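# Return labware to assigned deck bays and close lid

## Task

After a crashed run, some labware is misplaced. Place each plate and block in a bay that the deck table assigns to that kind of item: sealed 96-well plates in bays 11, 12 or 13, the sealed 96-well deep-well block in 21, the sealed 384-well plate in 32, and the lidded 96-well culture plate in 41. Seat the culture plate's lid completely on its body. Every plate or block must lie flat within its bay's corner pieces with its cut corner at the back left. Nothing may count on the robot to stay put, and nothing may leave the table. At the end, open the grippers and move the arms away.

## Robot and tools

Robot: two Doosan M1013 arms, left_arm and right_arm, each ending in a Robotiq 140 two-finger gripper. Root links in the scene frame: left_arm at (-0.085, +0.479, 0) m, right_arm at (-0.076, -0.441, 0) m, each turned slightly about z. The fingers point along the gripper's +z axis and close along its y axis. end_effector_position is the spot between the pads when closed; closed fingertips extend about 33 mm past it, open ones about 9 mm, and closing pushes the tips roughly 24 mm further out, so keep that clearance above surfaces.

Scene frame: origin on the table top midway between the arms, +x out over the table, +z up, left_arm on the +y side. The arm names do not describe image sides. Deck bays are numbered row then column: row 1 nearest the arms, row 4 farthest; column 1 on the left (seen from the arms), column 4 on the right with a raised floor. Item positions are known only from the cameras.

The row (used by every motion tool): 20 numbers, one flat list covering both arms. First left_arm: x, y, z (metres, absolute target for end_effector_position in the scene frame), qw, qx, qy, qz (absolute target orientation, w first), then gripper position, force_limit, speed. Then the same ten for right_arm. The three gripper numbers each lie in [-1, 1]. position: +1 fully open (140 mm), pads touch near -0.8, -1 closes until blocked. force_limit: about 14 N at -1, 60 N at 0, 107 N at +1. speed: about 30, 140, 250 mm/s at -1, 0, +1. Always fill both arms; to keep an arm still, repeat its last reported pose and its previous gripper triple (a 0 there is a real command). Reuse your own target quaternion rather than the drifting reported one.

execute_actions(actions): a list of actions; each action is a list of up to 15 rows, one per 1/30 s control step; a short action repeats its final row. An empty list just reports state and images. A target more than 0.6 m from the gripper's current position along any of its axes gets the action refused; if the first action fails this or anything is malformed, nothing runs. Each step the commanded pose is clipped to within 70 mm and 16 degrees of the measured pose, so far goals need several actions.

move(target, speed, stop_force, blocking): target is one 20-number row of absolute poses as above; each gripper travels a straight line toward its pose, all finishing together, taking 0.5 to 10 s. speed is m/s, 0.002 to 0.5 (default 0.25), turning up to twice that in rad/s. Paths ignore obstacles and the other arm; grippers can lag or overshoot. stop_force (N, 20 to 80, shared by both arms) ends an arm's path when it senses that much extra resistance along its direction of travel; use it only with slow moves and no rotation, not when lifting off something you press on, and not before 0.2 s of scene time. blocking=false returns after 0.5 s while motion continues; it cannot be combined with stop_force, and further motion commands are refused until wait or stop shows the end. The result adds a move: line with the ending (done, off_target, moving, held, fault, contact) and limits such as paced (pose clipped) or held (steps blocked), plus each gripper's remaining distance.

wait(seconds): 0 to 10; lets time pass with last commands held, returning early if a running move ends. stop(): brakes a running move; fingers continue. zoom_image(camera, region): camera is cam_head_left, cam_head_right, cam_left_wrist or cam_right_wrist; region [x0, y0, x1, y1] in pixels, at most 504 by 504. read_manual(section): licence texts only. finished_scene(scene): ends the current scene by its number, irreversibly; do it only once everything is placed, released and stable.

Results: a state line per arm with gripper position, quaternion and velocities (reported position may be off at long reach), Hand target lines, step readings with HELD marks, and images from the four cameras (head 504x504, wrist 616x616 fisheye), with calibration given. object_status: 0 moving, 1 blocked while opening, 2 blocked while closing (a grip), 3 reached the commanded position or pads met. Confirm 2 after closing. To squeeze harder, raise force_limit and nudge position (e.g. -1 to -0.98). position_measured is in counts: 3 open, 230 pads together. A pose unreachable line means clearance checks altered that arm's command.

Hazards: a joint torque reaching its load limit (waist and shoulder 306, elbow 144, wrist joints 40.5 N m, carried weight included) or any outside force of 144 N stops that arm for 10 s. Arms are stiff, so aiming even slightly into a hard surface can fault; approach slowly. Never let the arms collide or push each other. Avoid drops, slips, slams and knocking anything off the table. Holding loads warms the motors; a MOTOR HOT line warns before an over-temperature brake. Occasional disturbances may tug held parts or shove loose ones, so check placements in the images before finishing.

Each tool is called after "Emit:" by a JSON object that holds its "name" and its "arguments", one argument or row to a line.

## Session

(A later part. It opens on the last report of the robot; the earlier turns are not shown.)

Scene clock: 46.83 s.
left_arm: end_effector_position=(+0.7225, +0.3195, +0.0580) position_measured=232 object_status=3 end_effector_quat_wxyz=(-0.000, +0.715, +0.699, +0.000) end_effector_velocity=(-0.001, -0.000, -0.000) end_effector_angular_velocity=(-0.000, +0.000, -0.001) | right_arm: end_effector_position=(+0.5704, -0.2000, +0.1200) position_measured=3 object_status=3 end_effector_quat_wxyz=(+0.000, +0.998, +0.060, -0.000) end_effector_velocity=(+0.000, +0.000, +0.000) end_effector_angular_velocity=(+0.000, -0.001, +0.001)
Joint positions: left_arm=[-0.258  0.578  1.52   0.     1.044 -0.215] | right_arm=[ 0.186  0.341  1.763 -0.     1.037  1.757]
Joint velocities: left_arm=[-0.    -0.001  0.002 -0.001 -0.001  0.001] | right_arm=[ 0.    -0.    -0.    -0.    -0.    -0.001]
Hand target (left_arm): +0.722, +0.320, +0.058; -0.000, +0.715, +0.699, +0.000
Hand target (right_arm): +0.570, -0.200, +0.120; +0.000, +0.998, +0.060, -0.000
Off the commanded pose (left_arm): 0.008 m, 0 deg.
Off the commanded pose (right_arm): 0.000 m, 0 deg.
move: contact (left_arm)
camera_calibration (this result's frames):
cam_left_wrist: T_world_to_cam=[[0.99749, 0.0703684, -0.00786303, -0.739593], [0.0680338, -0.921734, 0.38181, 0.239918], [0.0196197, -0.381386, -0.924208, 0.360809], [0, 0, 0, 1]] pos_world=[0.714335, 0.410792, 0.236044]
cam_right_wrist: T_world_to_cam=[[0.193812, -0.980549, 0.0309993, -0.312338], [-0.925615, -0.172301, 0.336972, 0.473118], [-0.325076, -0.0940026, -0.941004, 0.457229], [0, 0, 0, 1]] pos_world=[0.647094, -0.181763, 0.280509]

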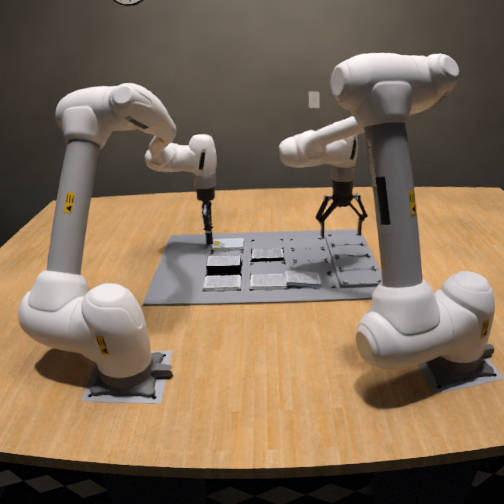

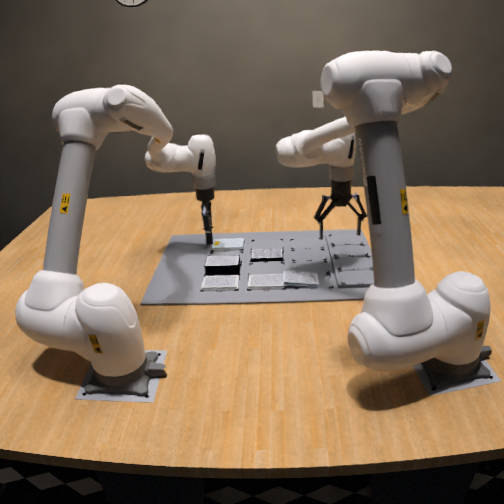

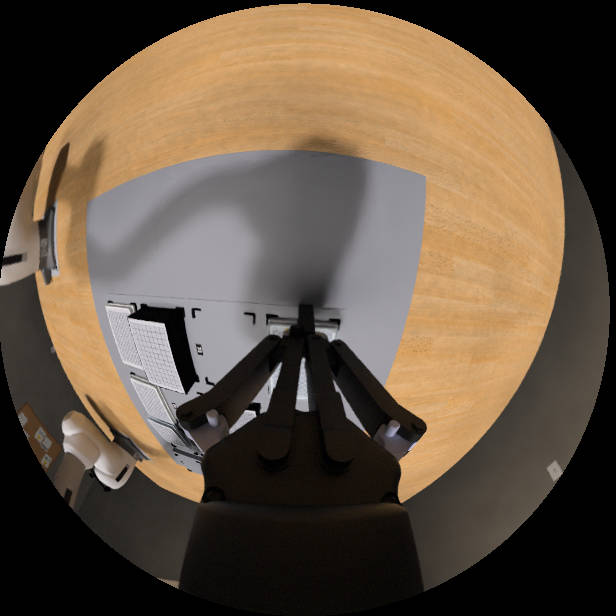

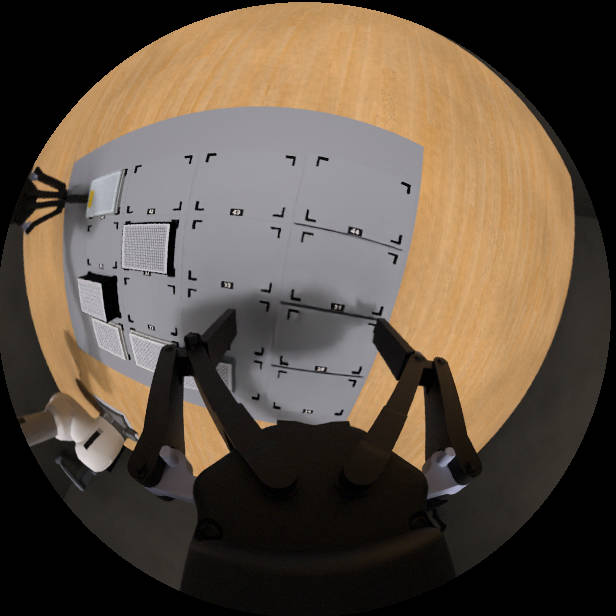

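Emit:
{"name": "move", "arguments": {
  "target": [0.7225,0.326,0.085,0,0.7151,0.699,0,-1,-0.3,0.5,0.5704,-0.2,0.12,0,0.998,0.06,0,1,0,0],
  "speed": 0.08
}}

Emit:
{"name": "move", "arguments": {
  "target": [0.7205,0.195,0.078,0,0.7151,0.699,0,-1,-0.3,0.5,0.5704,-0.2,0.12,0,0.998,0.06,0,1,0,0],
  "speed": 0.15
}}

Emit:
{"name": "move", "arguments": {
  "target": [0.7205,0.195,0.062,0,0.7151,0.699,0,-1,-0.3,0.5,0.5704,-0.2,0.12,0,0.998,0.06,0,1,0,0],
  "speed": 0.005,
  "stop_force": 20
}}

Emit:
{"name": "zoom_image", "arguments": {
  "camera": "cam_head_left",
  "region": [190,210,270,270]
}}

Emit:
{"name": "zoom_image", "arguments": {
  "camera": "cam_right_wrist",
  "region": [60,150,150,240]
}}

Emit:
{"name": "zoom_image", "arguments": {
  "camera": "cam_left_wrist",
  "region": [220,190,400,370]
}}

Scene clock: 48.03 s.
left_arm: end_effector_position=(+0.7225, +0.3260, +0.0851) position_measured=232 object_status=3 end_effector_quat_wxyz=(+0.000, +0.715, +0.699, +0.000) end_effector_velocity=(+0.001, -0.001, +0.001) end_effector_angular_velocity=(-0.001, -0.002, +0.001) | right_arm: end_effector_position=(+0.5704, -0.2000, +0.1200) position_measured=3 object_status=3 end_effector_quat_wxyz=(+0.000, +0.998, +0.060, -0.000) end_effector_velocity=(+0.000, -0.000, +0.000) end_effector_angular_velocity=(-0.000, -0.000, -0.001)
Joint positions: left_arm=[-0.25   0.555  1.503 -0.     1.083 -0.207] | right_arm=[ 0.186  0.341  1.763 -0.     1.037  1.757]
Joint velocities: left_arm=[-0.    -0.    -0.001 -0.001 -0.001 -0.001] | right_arm=[ 0.    -0.    -0.    -0.    -0.     0.001]
Hand target (left_arm): +0.723, +0.326, +0.085; +0.000, +0.715, +0.699, -0.000
Hand target (right_arm): +0.570, -0.200, +0.120; +0.000, +0.998, +0.060, -0.000
Off the commanded pose (left_arm): 0.000 m, 0 deg.
Off the commanded pose (right_arm): 0.000 m, 0 deg.
move: done
camera_calibration (this result's frames):
cam_left_wrist: T_world_to_cam=[[0.997526, 0.0698694, -0.00771432, -0.73972], [0.0675101, -0.921656, 0.38209, 0.235818], [0.0195864, -0.381666, -0.924093, 0.388432], [0, 0, 0, 1]] pos_world=[0.714362, 0.417278, 0.263137]
cam_right_wrist: T_world_to_cam=[[0.193812, -0.980549, 0.0309993, -0.312338], [-0.925615, -0.172301, 0.336972, 0.473118], [-0.325076, -0.0940026, -0.941004, 0.457229], [0, 0, 0, 1]] pos_world=[0.647094, -0.181763, 0.280509]

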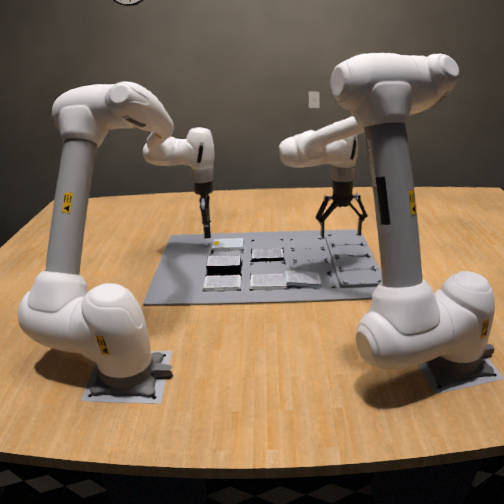

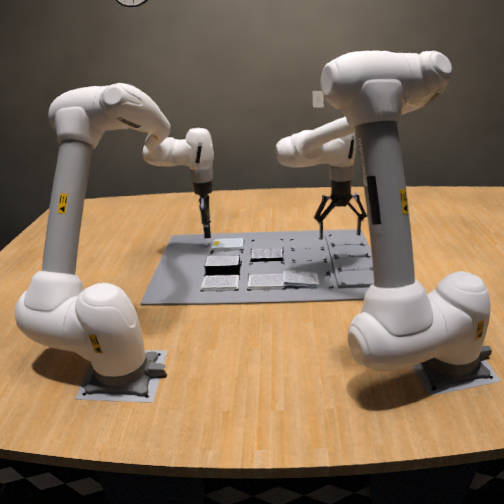

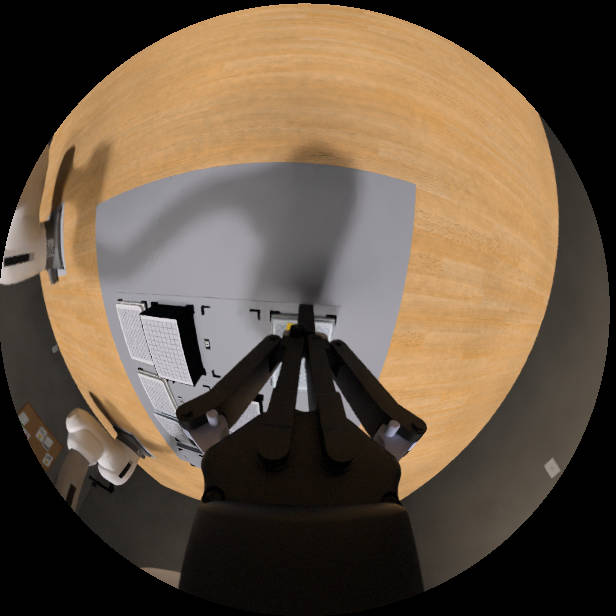

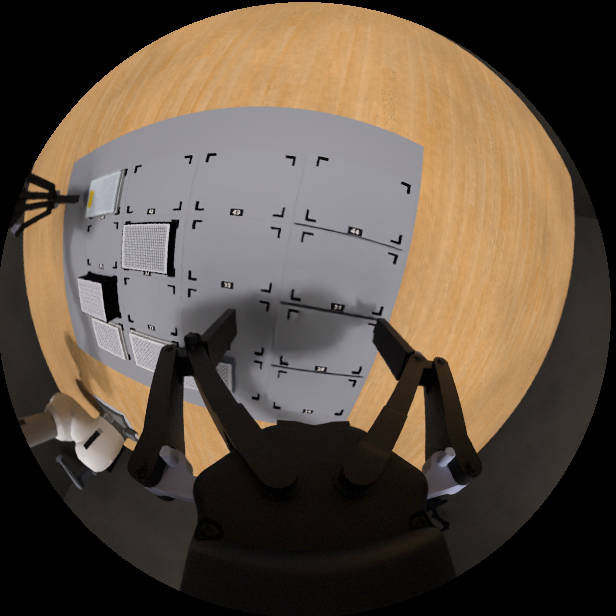

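Scene clock: 49.23 s.
left_arm: end_effector_position=(+0.7202, +0.1948, +0.0779) position_measured=232 object_status=3 end_effector_quat_wxyz=(-0.000, +0.715, +0.699, -0.000) end_effector_velocity=(+0.001, -0.001, +0.002) end_effector_angular_velocity=(-0.001, -0.003, +0.002) | right_arm: end_effector_position=(+0.5704, -0.2000, +0.1200) position_measured=3 object_status=3 end_effector_quat_wxyz=(+0.000, +0.998, +0.060, -0.000) end_effector_velocity=(+0.000, -0.000, +0.000) end_effector_angular_velocity=(+0.000, -0.000, -0.001)
Joint positions: left_arm=[-0.4    0.607  1.43  -0.     1.105 -0.357] | right_arm=[ 0.186  0.341  1.763 -0.     1.037  1.757]
Joint velocities: left_arm=[-0.    -0.001 -0.002 -0.    -0.    -0.002] | right_arm=[-0.    -0.     0.    -0.    -0.     0.001]
Hand target (left_arm): +0.720, +0.195, +0.078; -0.000, +0.715, +0.699, -0.000
Hand target (right_arm): +0.570, -0.200, +0.120; +0.000, +0.998, +0.060, -0.000
Off the commanded pose (left_arm): 0.000 m, 0 deg.
Off the commanded pose (right_arm): 0.000 m, 0 deg.
move: done
camera_calibration (this result's frames):
cam_left_wrist: T_world_to_cam=[[0.997528, 0.069814, -0.00795554, -0.728277], [0.0675521, -0.921675, 0.382037, 0.117804], [0.0193391, -0.38163, -0.924113, 0.331999], [0, 0, 0, 1]] pos_world=[0.712099, 0.286121, 0.256005]
cam_right_wrist: T_world_to_cam=[[0.193812, -0.980549, 0.0309993, -0.312338], [-0.925615, -0.172301, 0.336972, 0.473118], [-0.325076, -0.0940026, -0.941004, 0.457229], [0, 0, 0, 1]] pos_world=[0.647094, -0.181763, 0.280509]

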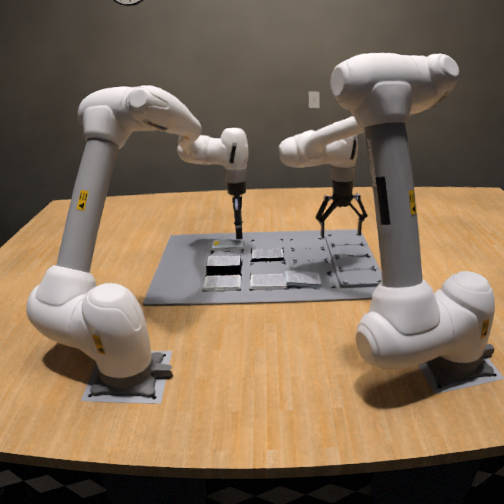

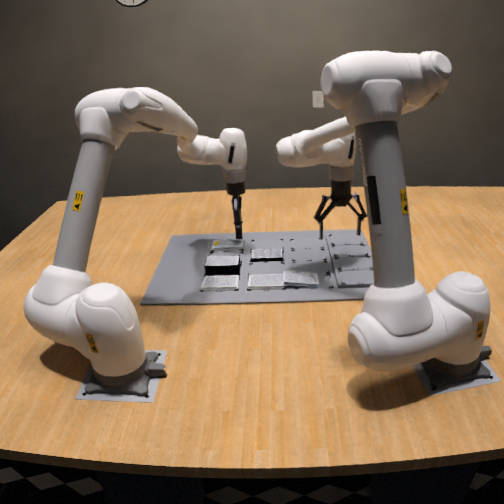

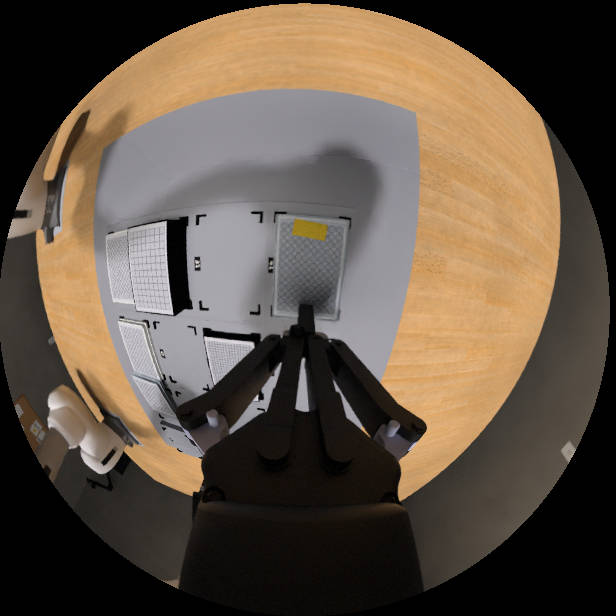

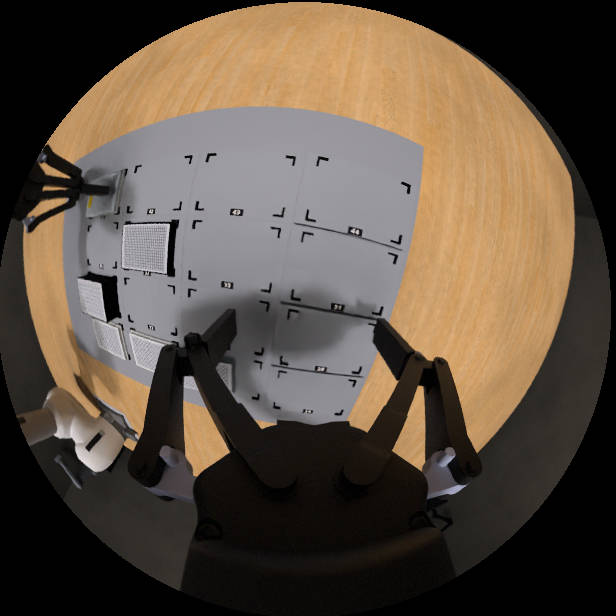

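Scene clock: 52.63 s.
left_arm: end_effector_position=(+0.7205, +0.1950, +0.0620) position_measured=232 object_status=3 end_effector_quat_wxyz=(-0.000, +0.715, +0.699, +0.000) end_effector_velocity=(-0.000, -0.000, -0.000) end_effector_angular_velocity=(-0.002, +0.001, +0.001) | right_arm: end_effector_position=(+0.5704, -0.2000, +0.1200) position_measured=3 object_status=3 end_effector_quat_wxyz=(+0.000, +0.998, +0.060, -0.000) end_effector_velocity=(-0.001, -0.000, -0.000) end_effector_angular_velocity=(-0.001, +0.002, +0.001)
Joint positions: left_arm=[-0.4    0.619  1.442  0.     1.081 -0.357] | right_arm=[ 0.186  0.341  1.763 -0.     1.037  1.757]
Joint velocities: left_arm=[ 0.     0.     0.    -0.002 -0.     0.   ] | right_arm=[ 0.     0.     0.    -0.     0.002 -0.001]
Hand target (left_arm): +0.720, +0.195, +0.062; -0.000, +0.715, +0.699, +0.000
Hand target (right_arm): +0.570, -0.200, +0.120; +0.000, +0.998, +0.060, -0.000
Off the commanded pose (left_arm): 0.000 m, 0 deg.
Off the commanded pose (right_arm): 0.000 m, 0 deg.
move: done
camera_calibration (this result's frames):
cam_left_wrist: T_world_to_cam=[[0.997522, 0.0699163, -0.00780555, -0.728702], [0.0675902, -0.921688, 0.381998, 0.124044], [0.0195137, -0.38158, -0.92413, 0.31718], [0, 0, 0, 1]] pos_world=[0.712323, 0.286307, 0.240043]
cam_right_wrist: T_world_to_cam=[[0.193812, -0.980549, 0.0309993, -0.312338], [-0.925615, -0.172301, 0.336972, 0.473118], [-0.325076, -0.0940025, -0.941004, 0.457229], [0, 0, 0, 1]] pos_world=[0.647094, -0.181763, 0.280509]

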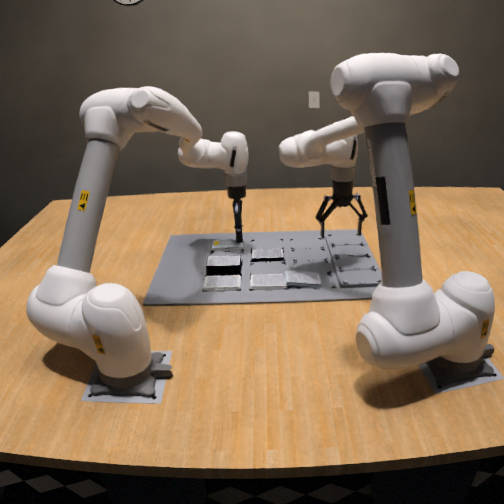

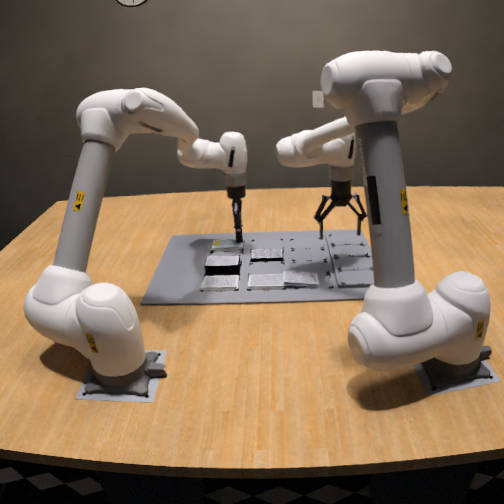

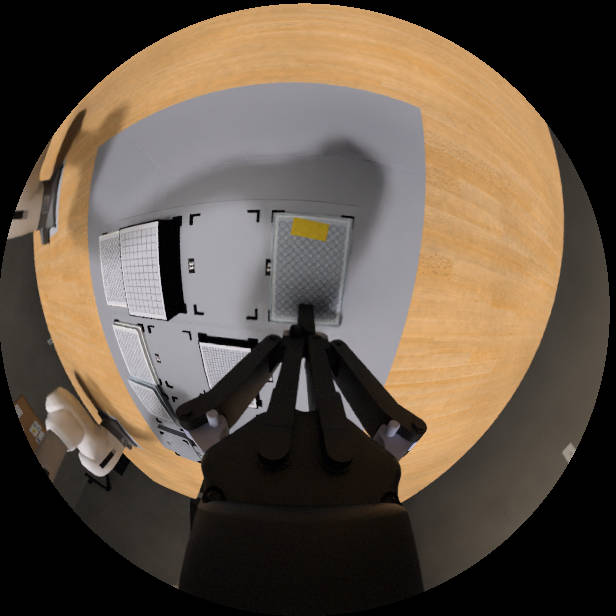

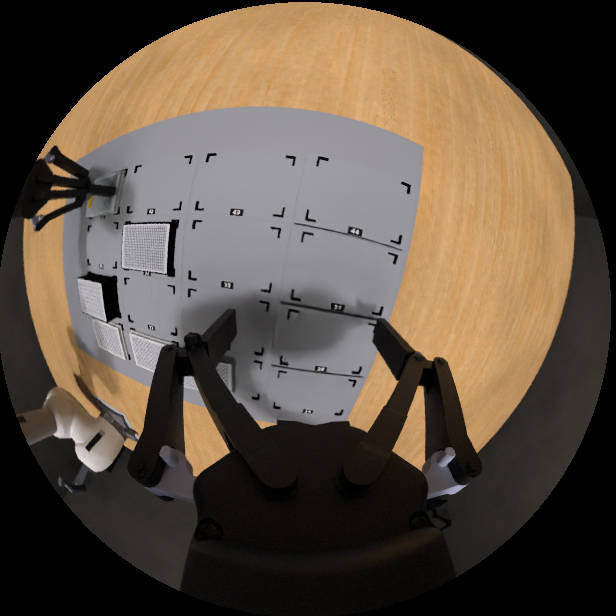

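Region (190, 210, 270, 270) of cam_head_left's 504x504 image, scaled by 6.300, with more detail than that image has; it fills the top 378 rows of this view, and the rest is white.

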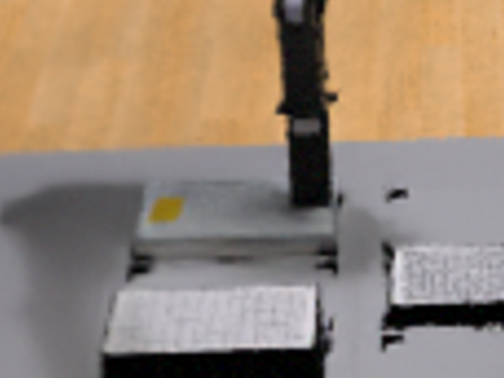

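Region (60, 150, 150, 240) of cam_right_wrist's 616x616 image, scaled by 5.600, with more detail than that image has.

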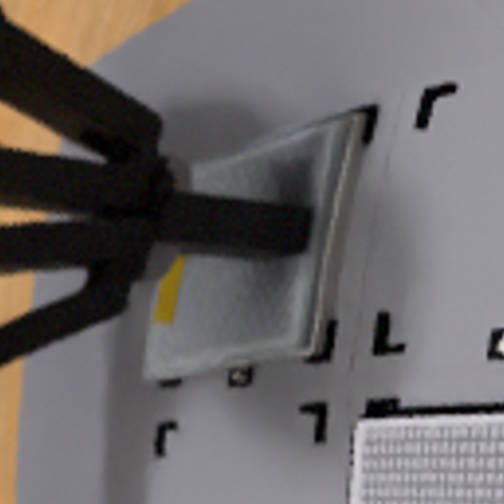

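Region (220, 190, 400, 370) of cam_left_wrist's 616x616 image, scaled by 2.800, with more detail than that image has.

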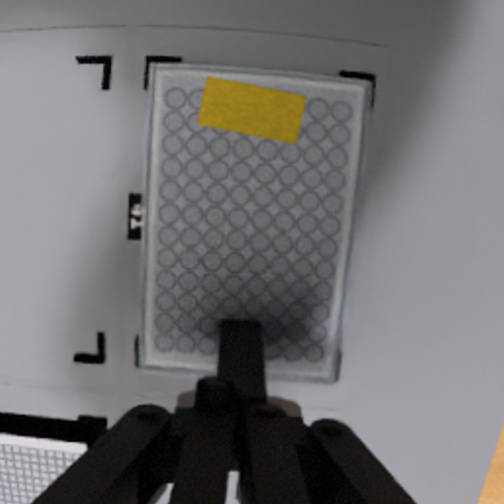

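Emit:
{"name": "move", "arguments": {
  "target": [0.7205,0.195,0.055,0,0.7151,0.699,0,-1,-0.3,0.5,0.5704,-0.2,0.12,0,0.998,0.06,0,1,0,0],
  "speed": 0.004,
  "stop_force": 20
}}

Emit:
{"name": "move", "arguments": {
  "target": [0.7205,0.29,0.068,0,0.7151,0.699,0,-1,-0.3,0.5,0.5704,-0.2,0.12,0,0.998,0.06,0,1,0,0],
  "speed": 0.1
}}

Emit:
{"name": "move", "arguments": {
  "target": [0.7205,0.29,0.055,0,0.7151,0.699,0,-1,-0.3,0.5,0.5704,-0.2,0.12,0,0.998,0.06,0,1,0,0],
  "speed": 0.005,
  "stop_force": 20
}}

Emit:
{"name": "zoom_image", "arguments": {
  "camera": "cam_head_left",
  "region": [190,210,270,270]
}}

Emit:
{"name": "zoom_image", "arguments": {
  "camera": "cam_right_wrist",
  "region": [60,150,150,240]
}}

Scene clock: 54.03 s.
left_arm: end_effector_position=(+0.7205, +0.1950, +0.0592) position_measured=232 object_status=3 end_effector_quat_wxyz=(+0.000, +0.715, +0.699, +0.000) end_effector_velocity=(+0.000, -0.000, -0.000) end_effector_angular_velocity=(+0.002, +0.001, -0.001) | right_arm: end_effector_position=(+0.5704, -0.2000, +0.1200) position_measured=3 object_status=3 end_effector_quat_wxyz=(+0.000, +0.998, +0.060, -0.000) end_effector_velocity=(+0.000, +0.000, +0.000) end_effector_angular_velocity=(+0.000, -0.001, +0.001)
Joint positions: left_arm=[-0.4    0.621  1.444  0.     1.077 -0.357] | right_arm=[ 0.186  0.341  1.763 -0.     1.037  1.757]
Joint velocities: left_arm=[-0.001  0.001 -0.002  0.002  0.003 -0.001] | right_arm=[ 0.    -0.     0.     0.    -0.001 -0.001]
Hand target (left_arm): +0.721, +0.195, +0.059; +0.000, +0.715, +0.699, +0.000
Hand target (right_arm): +0.570, -0.200, +0.120; +0.000, +0.998, +0.060, -0.000
Off the commanded pose (left_arm): 0.004 m, 0 deg.
Off the commanded pose (right_arm): 0.000 m, 0 deg.
move: contact (left_arm)
camera_calibration (this result's frames):
cam_left_wrist: T_world_to_cam=[[0.997524, 0.0699102, -0.00765092, -0.728752], [0.0675241, -0.921664, 0.382068, 0.125134], [0.0196588, -0.381638, -0.924103, 0.31452], [0, 0, 0, 1]] pos_world=[0.712315, 0.286311, 0.237263]
cam_right_wrist: T_world_to_cam=[[0.193812, -0.980549, 0.0309993, -0.312338], [-0.925615, -0.172301, 0.336972, 0.473118], [-0.325076, -0.0940026, -0.941004, 0.457229], [0, 0, 0, 1]] pos_world=[0.647094, -0.181763, 0.280509]

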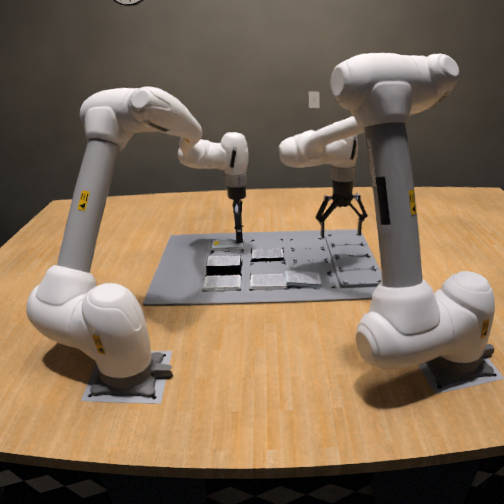

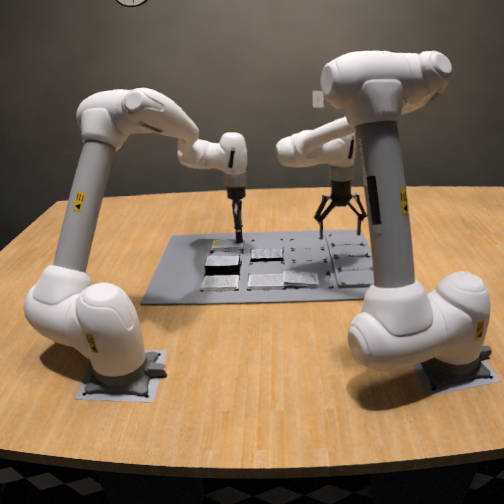

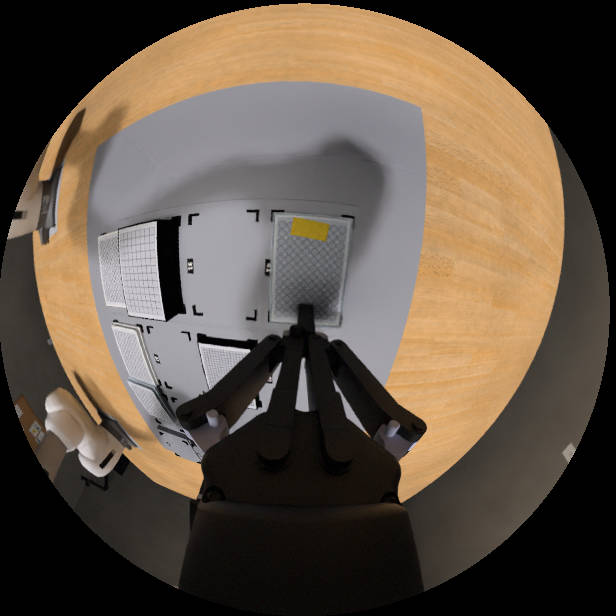

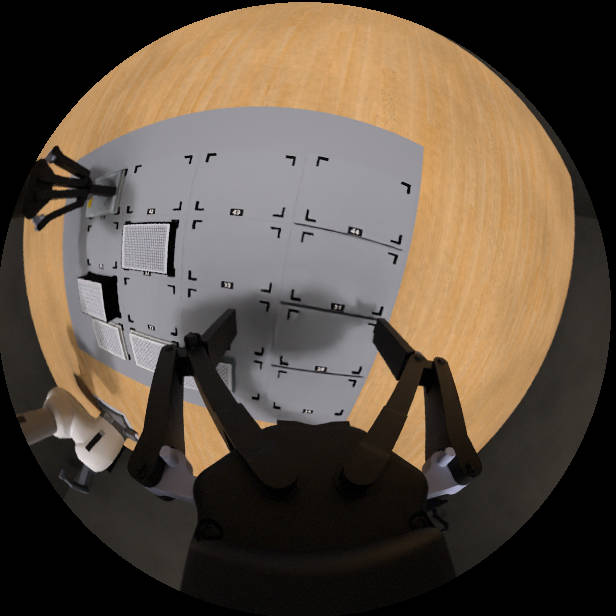

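Scene clock: 55.27 s.
left_arm: end_effector_position=(+0.7207, +0.2901, +0.0681) position_measured=232 object_status=3 end_effector_quat_wxyz=(+0.000, +0.715, +0.699, +0.000) end_effector_velocity=(-0.001, +0.001, -0.001) end_effector_angular_velocity=(+0.000, +0.002, -0.000) | right_arm: end_effector_position=(+0.5704, -0.2000, +0.1200) position_measured=3 object_status=3 end_effector_quat_wxyz=(+0.000, +0.998, +0.060, -0.000) end_effector_velocity=(-0.001, -0.000, +0.000) end_effector_angular_velocity=(-0.000, +0.002, -0.001)
Joint positions: left_arm=[-0.293  0.576  1.502  0.     1.063 -0.249] | right_arm=[ 0.186  0.341  1.763 -0.     1.037  1.757]
Joint velocities: left_arm=[ 0.    -0.     0.001 -0.     0.     0.001] | right_arm=[ 0.    -0.     0.     0.     0.002  0.001]
Hand target (left_arm): +0.721, +0.290, +0.068; +0.000, +0.715, +0.699, +0.000
Hand target (right_arm): +0.570, -0.200, +0.120; +0.000, +0.998, +0.060, -0.000
Off the commanded pose (left_arm): 0.000 m, 0 deg.
Off the commanded pose (right_arm): 0.000 m, 0 deg.
move: done
camera_calibration (this result's frames):
cam_left_wrist: T_world_to_cam=[[0.997523, 0.069927, -0.00764558, -0.73553], [0.0675393, -0.921697, 0.381985, 0.209411], [0.0196642, -0.381555, -0.924137, 0.358984], [0, 0, 0, 1]] pos_world=[0.712505, 0.381419, 0.246135]
cam_right_wrist: T_world_to_cam=[[0.193812, -0.980549, 0.0309992, -0.312338], [-0.925615, -0.172301, 0.336972, 0.473118], [-0.325076, -0.0940026, -0.941004, 0.457229], [0, 0, 0, 1]] pos_world=[0.647094, -0.181763, 0.280509]

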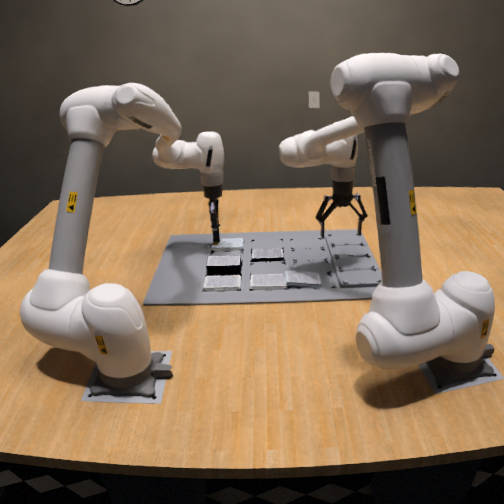

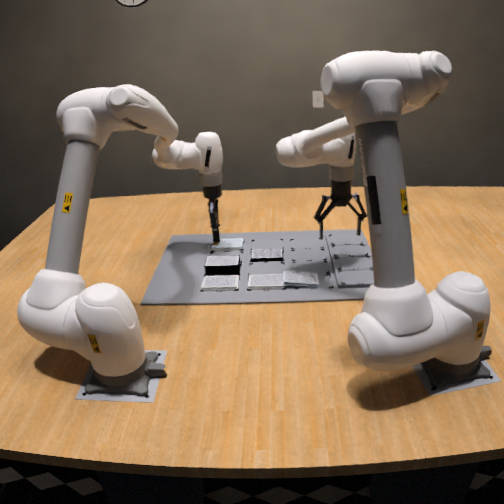

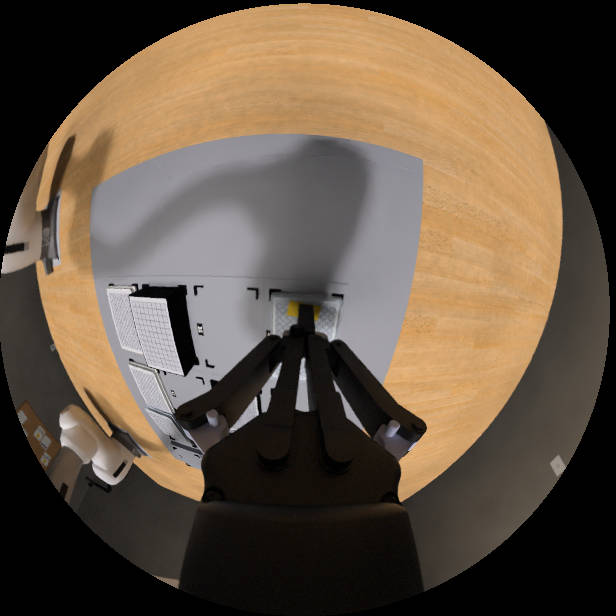

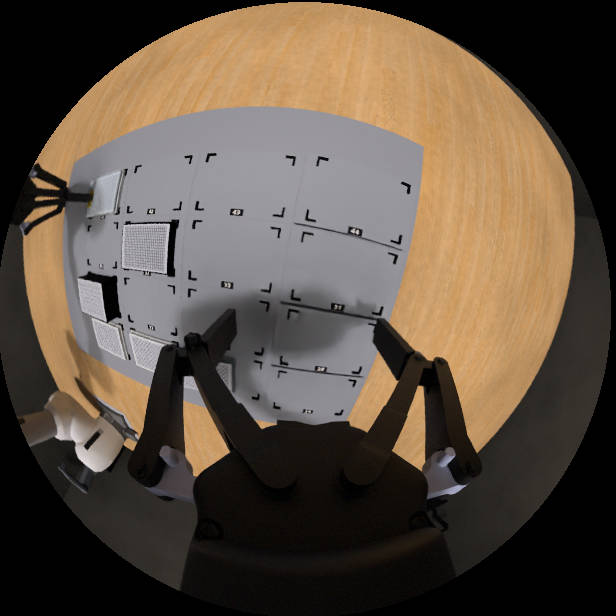

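Scene clock: 57.37 s.
left_arm: end_effector_position=(+0.7206, +0.2901, +0.0593) position_measured=232 object_status=3 end_effector_quat_wxyz=(+0.000, +0.715, +0.699, +0.000) end_effector_velocity=(-0.000, +0.000, -0.000) end_effector_angular_velocity=(+0.001, +0.003, -0.000) | right_arm: end_effector_position=(+0.5704, -0.2000, +0.1200) position_measured=3 object_status=3 end_effector_quat_wxyz=(+0.000, +0.998, +0.060, -0.000) end_effector_velocity=(-0.000, -0.000, -0.000) end_effector_angular_velocity=(-0.000, +0.002, -0.001)
Joint positions: left_arm=[-0.293  0.583  1.509  0.     1.05  -0.249] | right_arm=[ 0.186  0.341  1.763 -0.     1.037  1.757]
Joint velocities: left_arm=[ 0.     0.001 -0.001  0.     0.003  0.   ] | right_arm=[-0.     0.     0.     0.     0.001  0.   ]
Hand target (left_arm): +0.721, +0.290, +0.059; +0.000, +0.715, +0.699, +0.000
Hand target (right_arm): +0.570, -0.200, +0.120; +0.000, +0.998, +0.060, +0.000
Off the commanded pose (left_arm): 0.004 m, 0 deg.
Off the commanded pose (right_arm): 0.000 m, 0 deg.
move: contact (left_arm)
camera_calibration (this result's frames):
cam_left_wrist: T_world_to_cam=[[0.997531, 0.0698182, -0.00760609, -0.735448], [0.0674231, -0.921693, 0.382015, 0.212802], [0.0196611, -0.381585, -0.924125, 0.350824], [0, 0, 0, 1]] pos_world=[0.712387, 0.381354, 0.237317]
cam_right_wrist: T_world_to_cam=[[0.193812, -0.980549, 0.0309991, -0.312338], [-0.925615, -0.172301, 0.336971, 0.473119], [-0.325075, -0.0940022, -0.941005, 0.457229], [0, 0, 0, 1]] pos_world=[0.647095, -0.181763, 0.280509]

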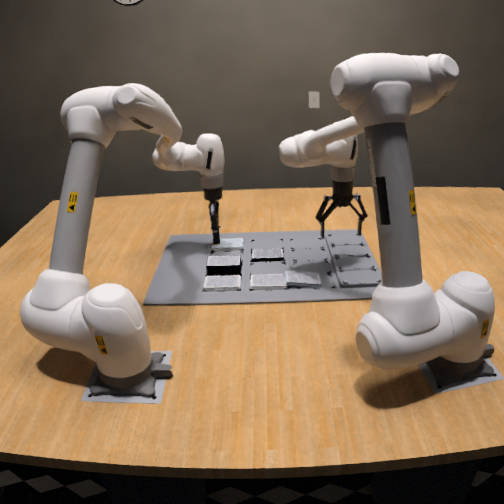

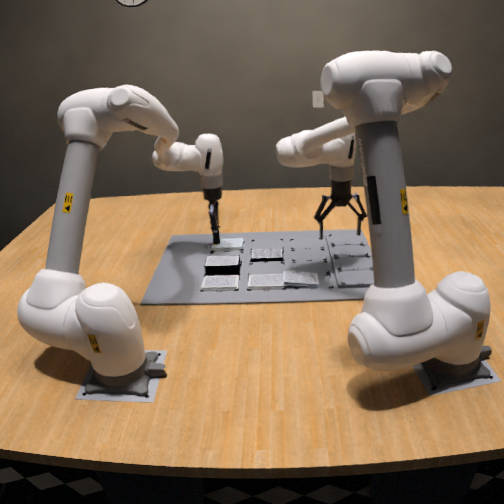

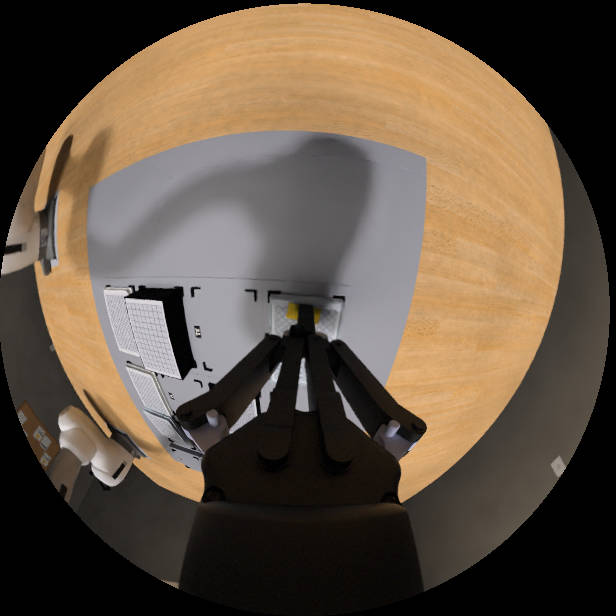

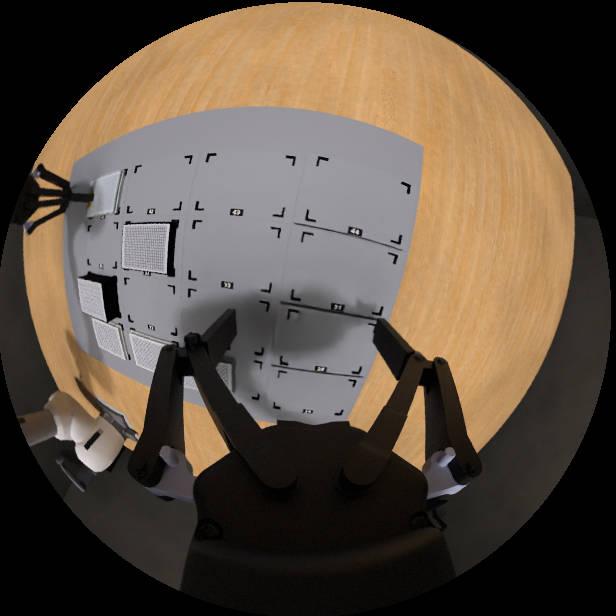

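Region (190, 210, 270, 270) of cam_head_left's 504x504 image, scaled by 6.300, with more detail than that image has; it fills the top 378 rows of this view, and the rest is white.

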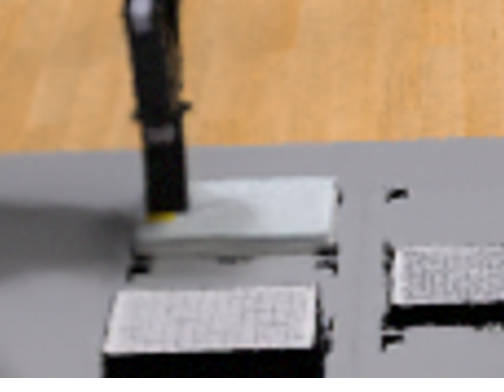

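Region (60, 150, 150, 240) of cam_right_wrist's 616x616 image, scaled by 5.600, with more detail than that image has.

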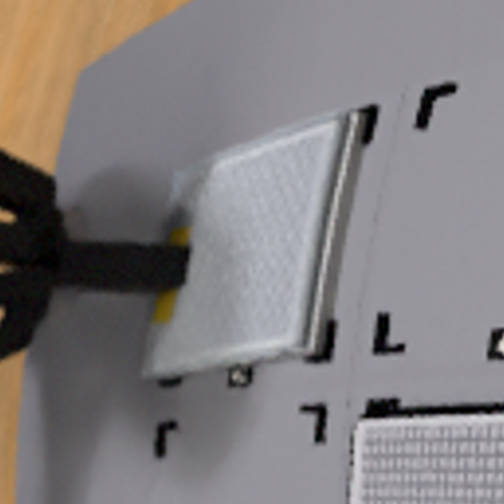

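Emit:
{"name": "move", "arguments": {
  "target": [0.7205,0.29,0.1,0,0.7151,0.699,0,0.4,-0.3,0.5,0.5704,-0.45,0.3,0,0.998,0.06,0,1,0,0],
  "speed": 0.2
}}

Emit:
{"name": "move", "arguments": {
  "target": [0.40,-0.05,0.11,0,0.7151,0.699,0,0.4,-0.3,0.5,0.5704,-0.45,0.3,0,0.998,0.06,0,1,0,0],
  "speed": 0.3
}}

Emit:
{"name": "zoom_image", "arguments": {
  "camera": "cam_left_wrist",
  "region": [200,200,420,420]
}}

Emit:
{"name": "zoom_image", "arguments": {
  "camera": "cam_head_left",
  "region": [190,225,350,305]
}}

Scene clock: 59.87 s.
left_arm: end_effector_position=(+0.7205, +0.2900, +0.1000) position_measured=78 object_status=3 end_effector_quat_wxyz=(+0.000, +0.715, +0.699, -0.000) end_effector_velocity=(-0.000, +0.000, +0.000) end_effector_angular_velocity=(-0.001, +0.000, +0.001) | right_arm: end_effector_position=(+0.5700, -0.4504, +0.3002) position_measured=3 object_status=3 end_effector_quat_wxyz=(+0.000, +0.998, +0.060, -0.000) end_effector_velocity=(+0.000, +0.000, -0.000) end_effector_angular_velocity=(+0.004, +0.001, -0.002)
Joint positions: left_arm=[-0.293  0.552  1.478 -0.     1.111 -0.249] | right_arm=[-0.188  0.165  1.643 -0.001  1.334  1.382]
Joint velocities: left_arm=[ 0.    -0.001  0.001 -0.001 -0.    -0.001] | right_arm=[-0.001  0.001 -0.     0.004  0.001 -0.   ]
Hand target (left_arm): +0.721, +0.290, +0.100; +0.000, +0.715, +0.699, -0.000
Hand target (right_arm): +0.570, -0.450, +0.300; +0.000, +0.998, +0.060, -0.000
Off the commanded pose (left_arm): 0.000 m, 0 deg.
Off the commanded pose (right_arm): 0.001 m, 0 deg.
move: done
camera_calibration (this result's frames):
cam_left_wrist: T_world_to_cam=[[0.997527, 0.0698483, -0.00779155, -0.735074], [0.067521, -0.921673, 0.382046, 0.197081], [0.019504, -0.381627, -0.92411, 0.388596], [0, 0, 0, 1]] pos_world=[0.71237, 0.381286, 0.278084]
cam_right_wrist: T_world_to_cam=[[0.193728, -0.98055, 0.0314753, -0.563439], [-0.925602, -0.17205, 0.337135, 0.368972], [-0.325163, -0.0944461, -0.94093, 0.602937], [0, 0, 0, 1]] pos_world=[0.646728, -0.432054, 0.460663]

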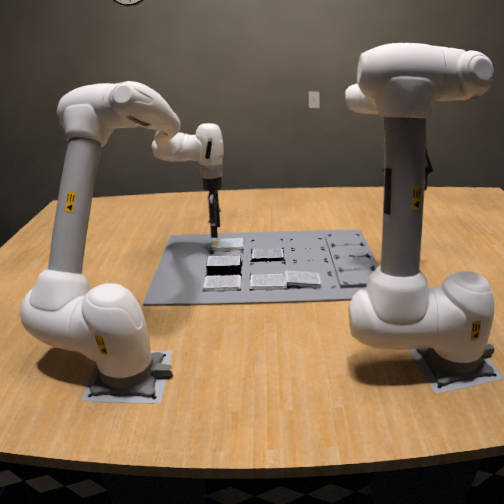

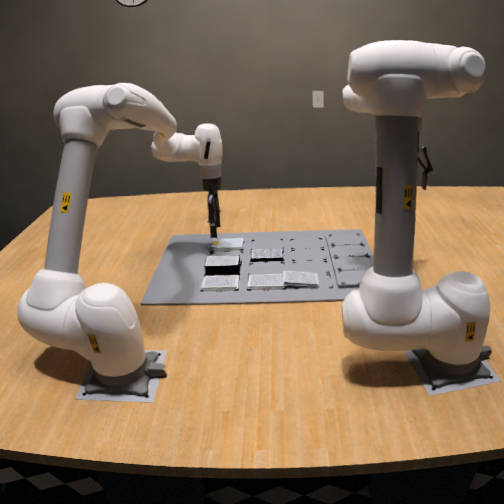

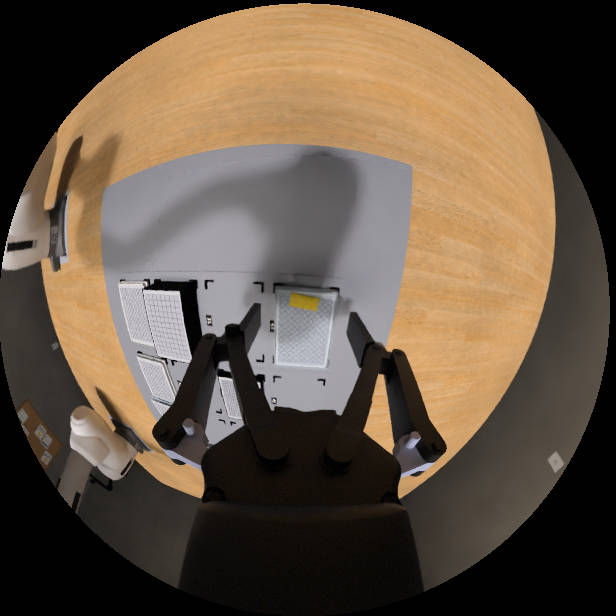

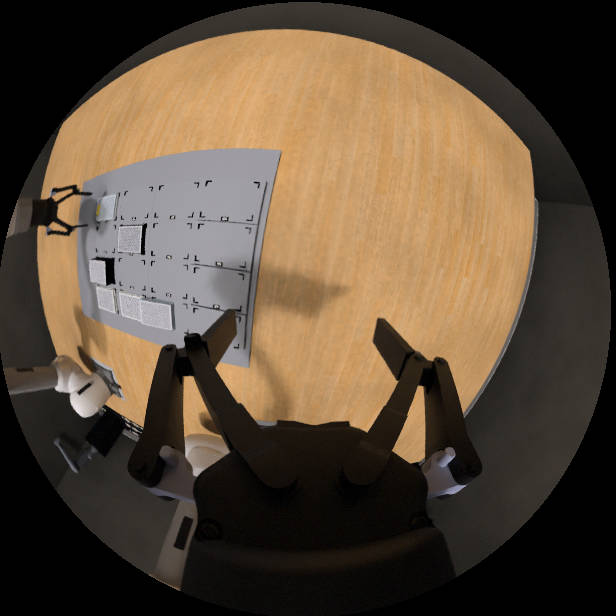

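Scene clock: 61.83 s.
left_arm: end_effector_position=(+0.3993, -0.0499, +0.1102) position_measured=78 object_status=3 end_effector_quat_wxyz=(-0.000, +0.715, +0.699, +0.000) end_effector_velocity=(-0.000, +0.000, -0.000) end_effector_angular_velocity=(+0.001, +0.000, -0.001) | right_arm: end_effector_position=(+0.5704, -0.4500, +0.3000) position_measured=3 object_status=3 end_effector_quat_wxyz=(-0.000, +0.998, +0.060, +0.000) end_effector_velocity=(-0.000, +0.000, +0.000) end_effector_angular_velocity=(-0.000, +0.000, +0.001)
Joint positions: left_arm=[-0.899  0.388  1.715 -0.     1.039 -0.855] | right_arm=[-0.188  0.166  1.643  0.     1.333  1.383]
Joint velocities: left_arm=[-0.    -0.     0.     0.001  0.001 -0.   ] | right_arm=[ 0.001 -0.    -0.    -0.     0.     0.   ]
Hand target (left_arm): +0.399, -0.050, +0.110; -0.000, +0.715, +0.699, +0.000
Hand target (right_arm): +0.570, -0.450, +0.300; +0.000, +0.998, +0.060, +0.000
Off the commanded pose (left_arm): 0.001 m, 0 deg.
Off the commanded pose (right_arm): 0.000 m, 0 deg.
move: done
camera_calibration (this result's frames):
cam_left_wrist: T_world_to_cam=[[0.997519, 0.0699308, -0.00806231, -0.390802], [0.0677074, -0.921795, 0.38172, -0.0984475], [0.0192622, -0.381319, -0.924243, 0.274675], [0, 0, 0, 1]] pos_world=[0.391207, 0.0413195, 0.288295]
cam_right_wrist: T_world_to_cam=[[0.193812, -0.980549, 0.030999, -0.563055], [-0.925615, -0.172301, 0.336969, 0.369391], [-0.325074, -0.0940019, -0.941005, 0.603109], [0, 0, 0, 1]] pos_world=[0.647095, -0.431763, 0.460509]

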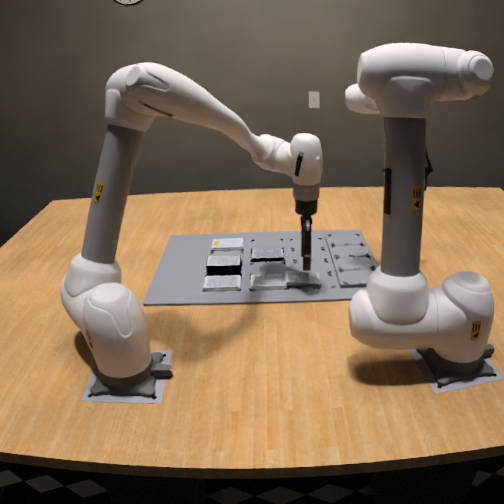

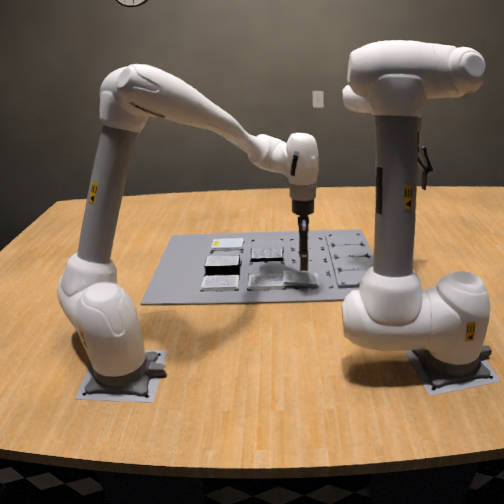

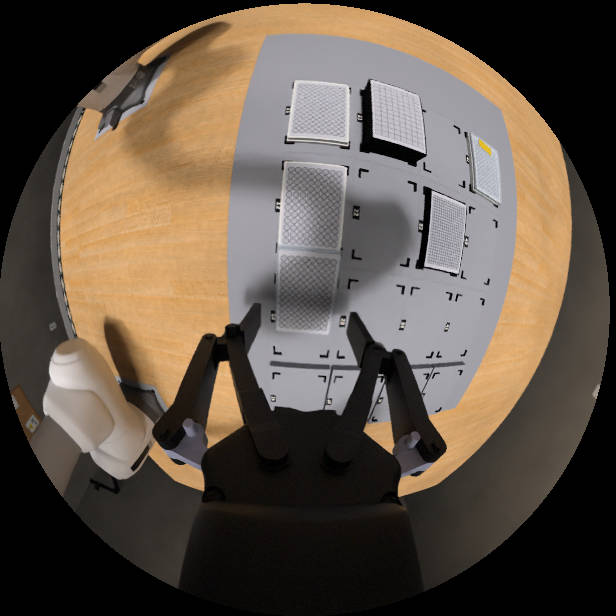

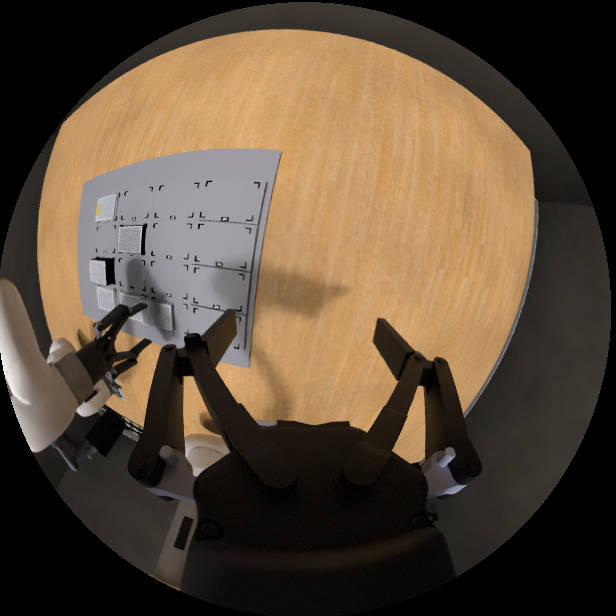

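Region (200, 200, 420, 420) of cam_left_wrist's 616x616 image, scaled by 2.291, with more detail than that image has.

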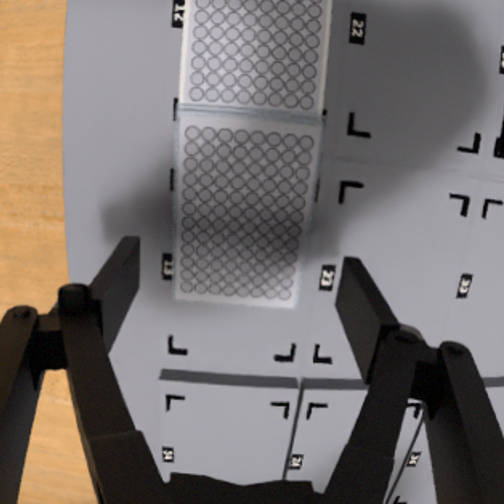

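Region (190, 225, 350, 305) of cam_head_left's 504x504 image, scaled by 3.150, with more detail than that image has.

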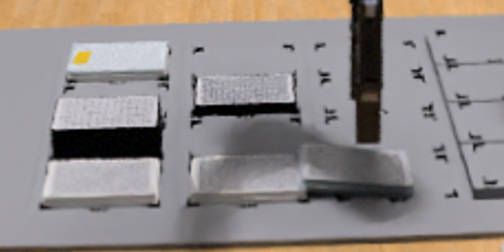

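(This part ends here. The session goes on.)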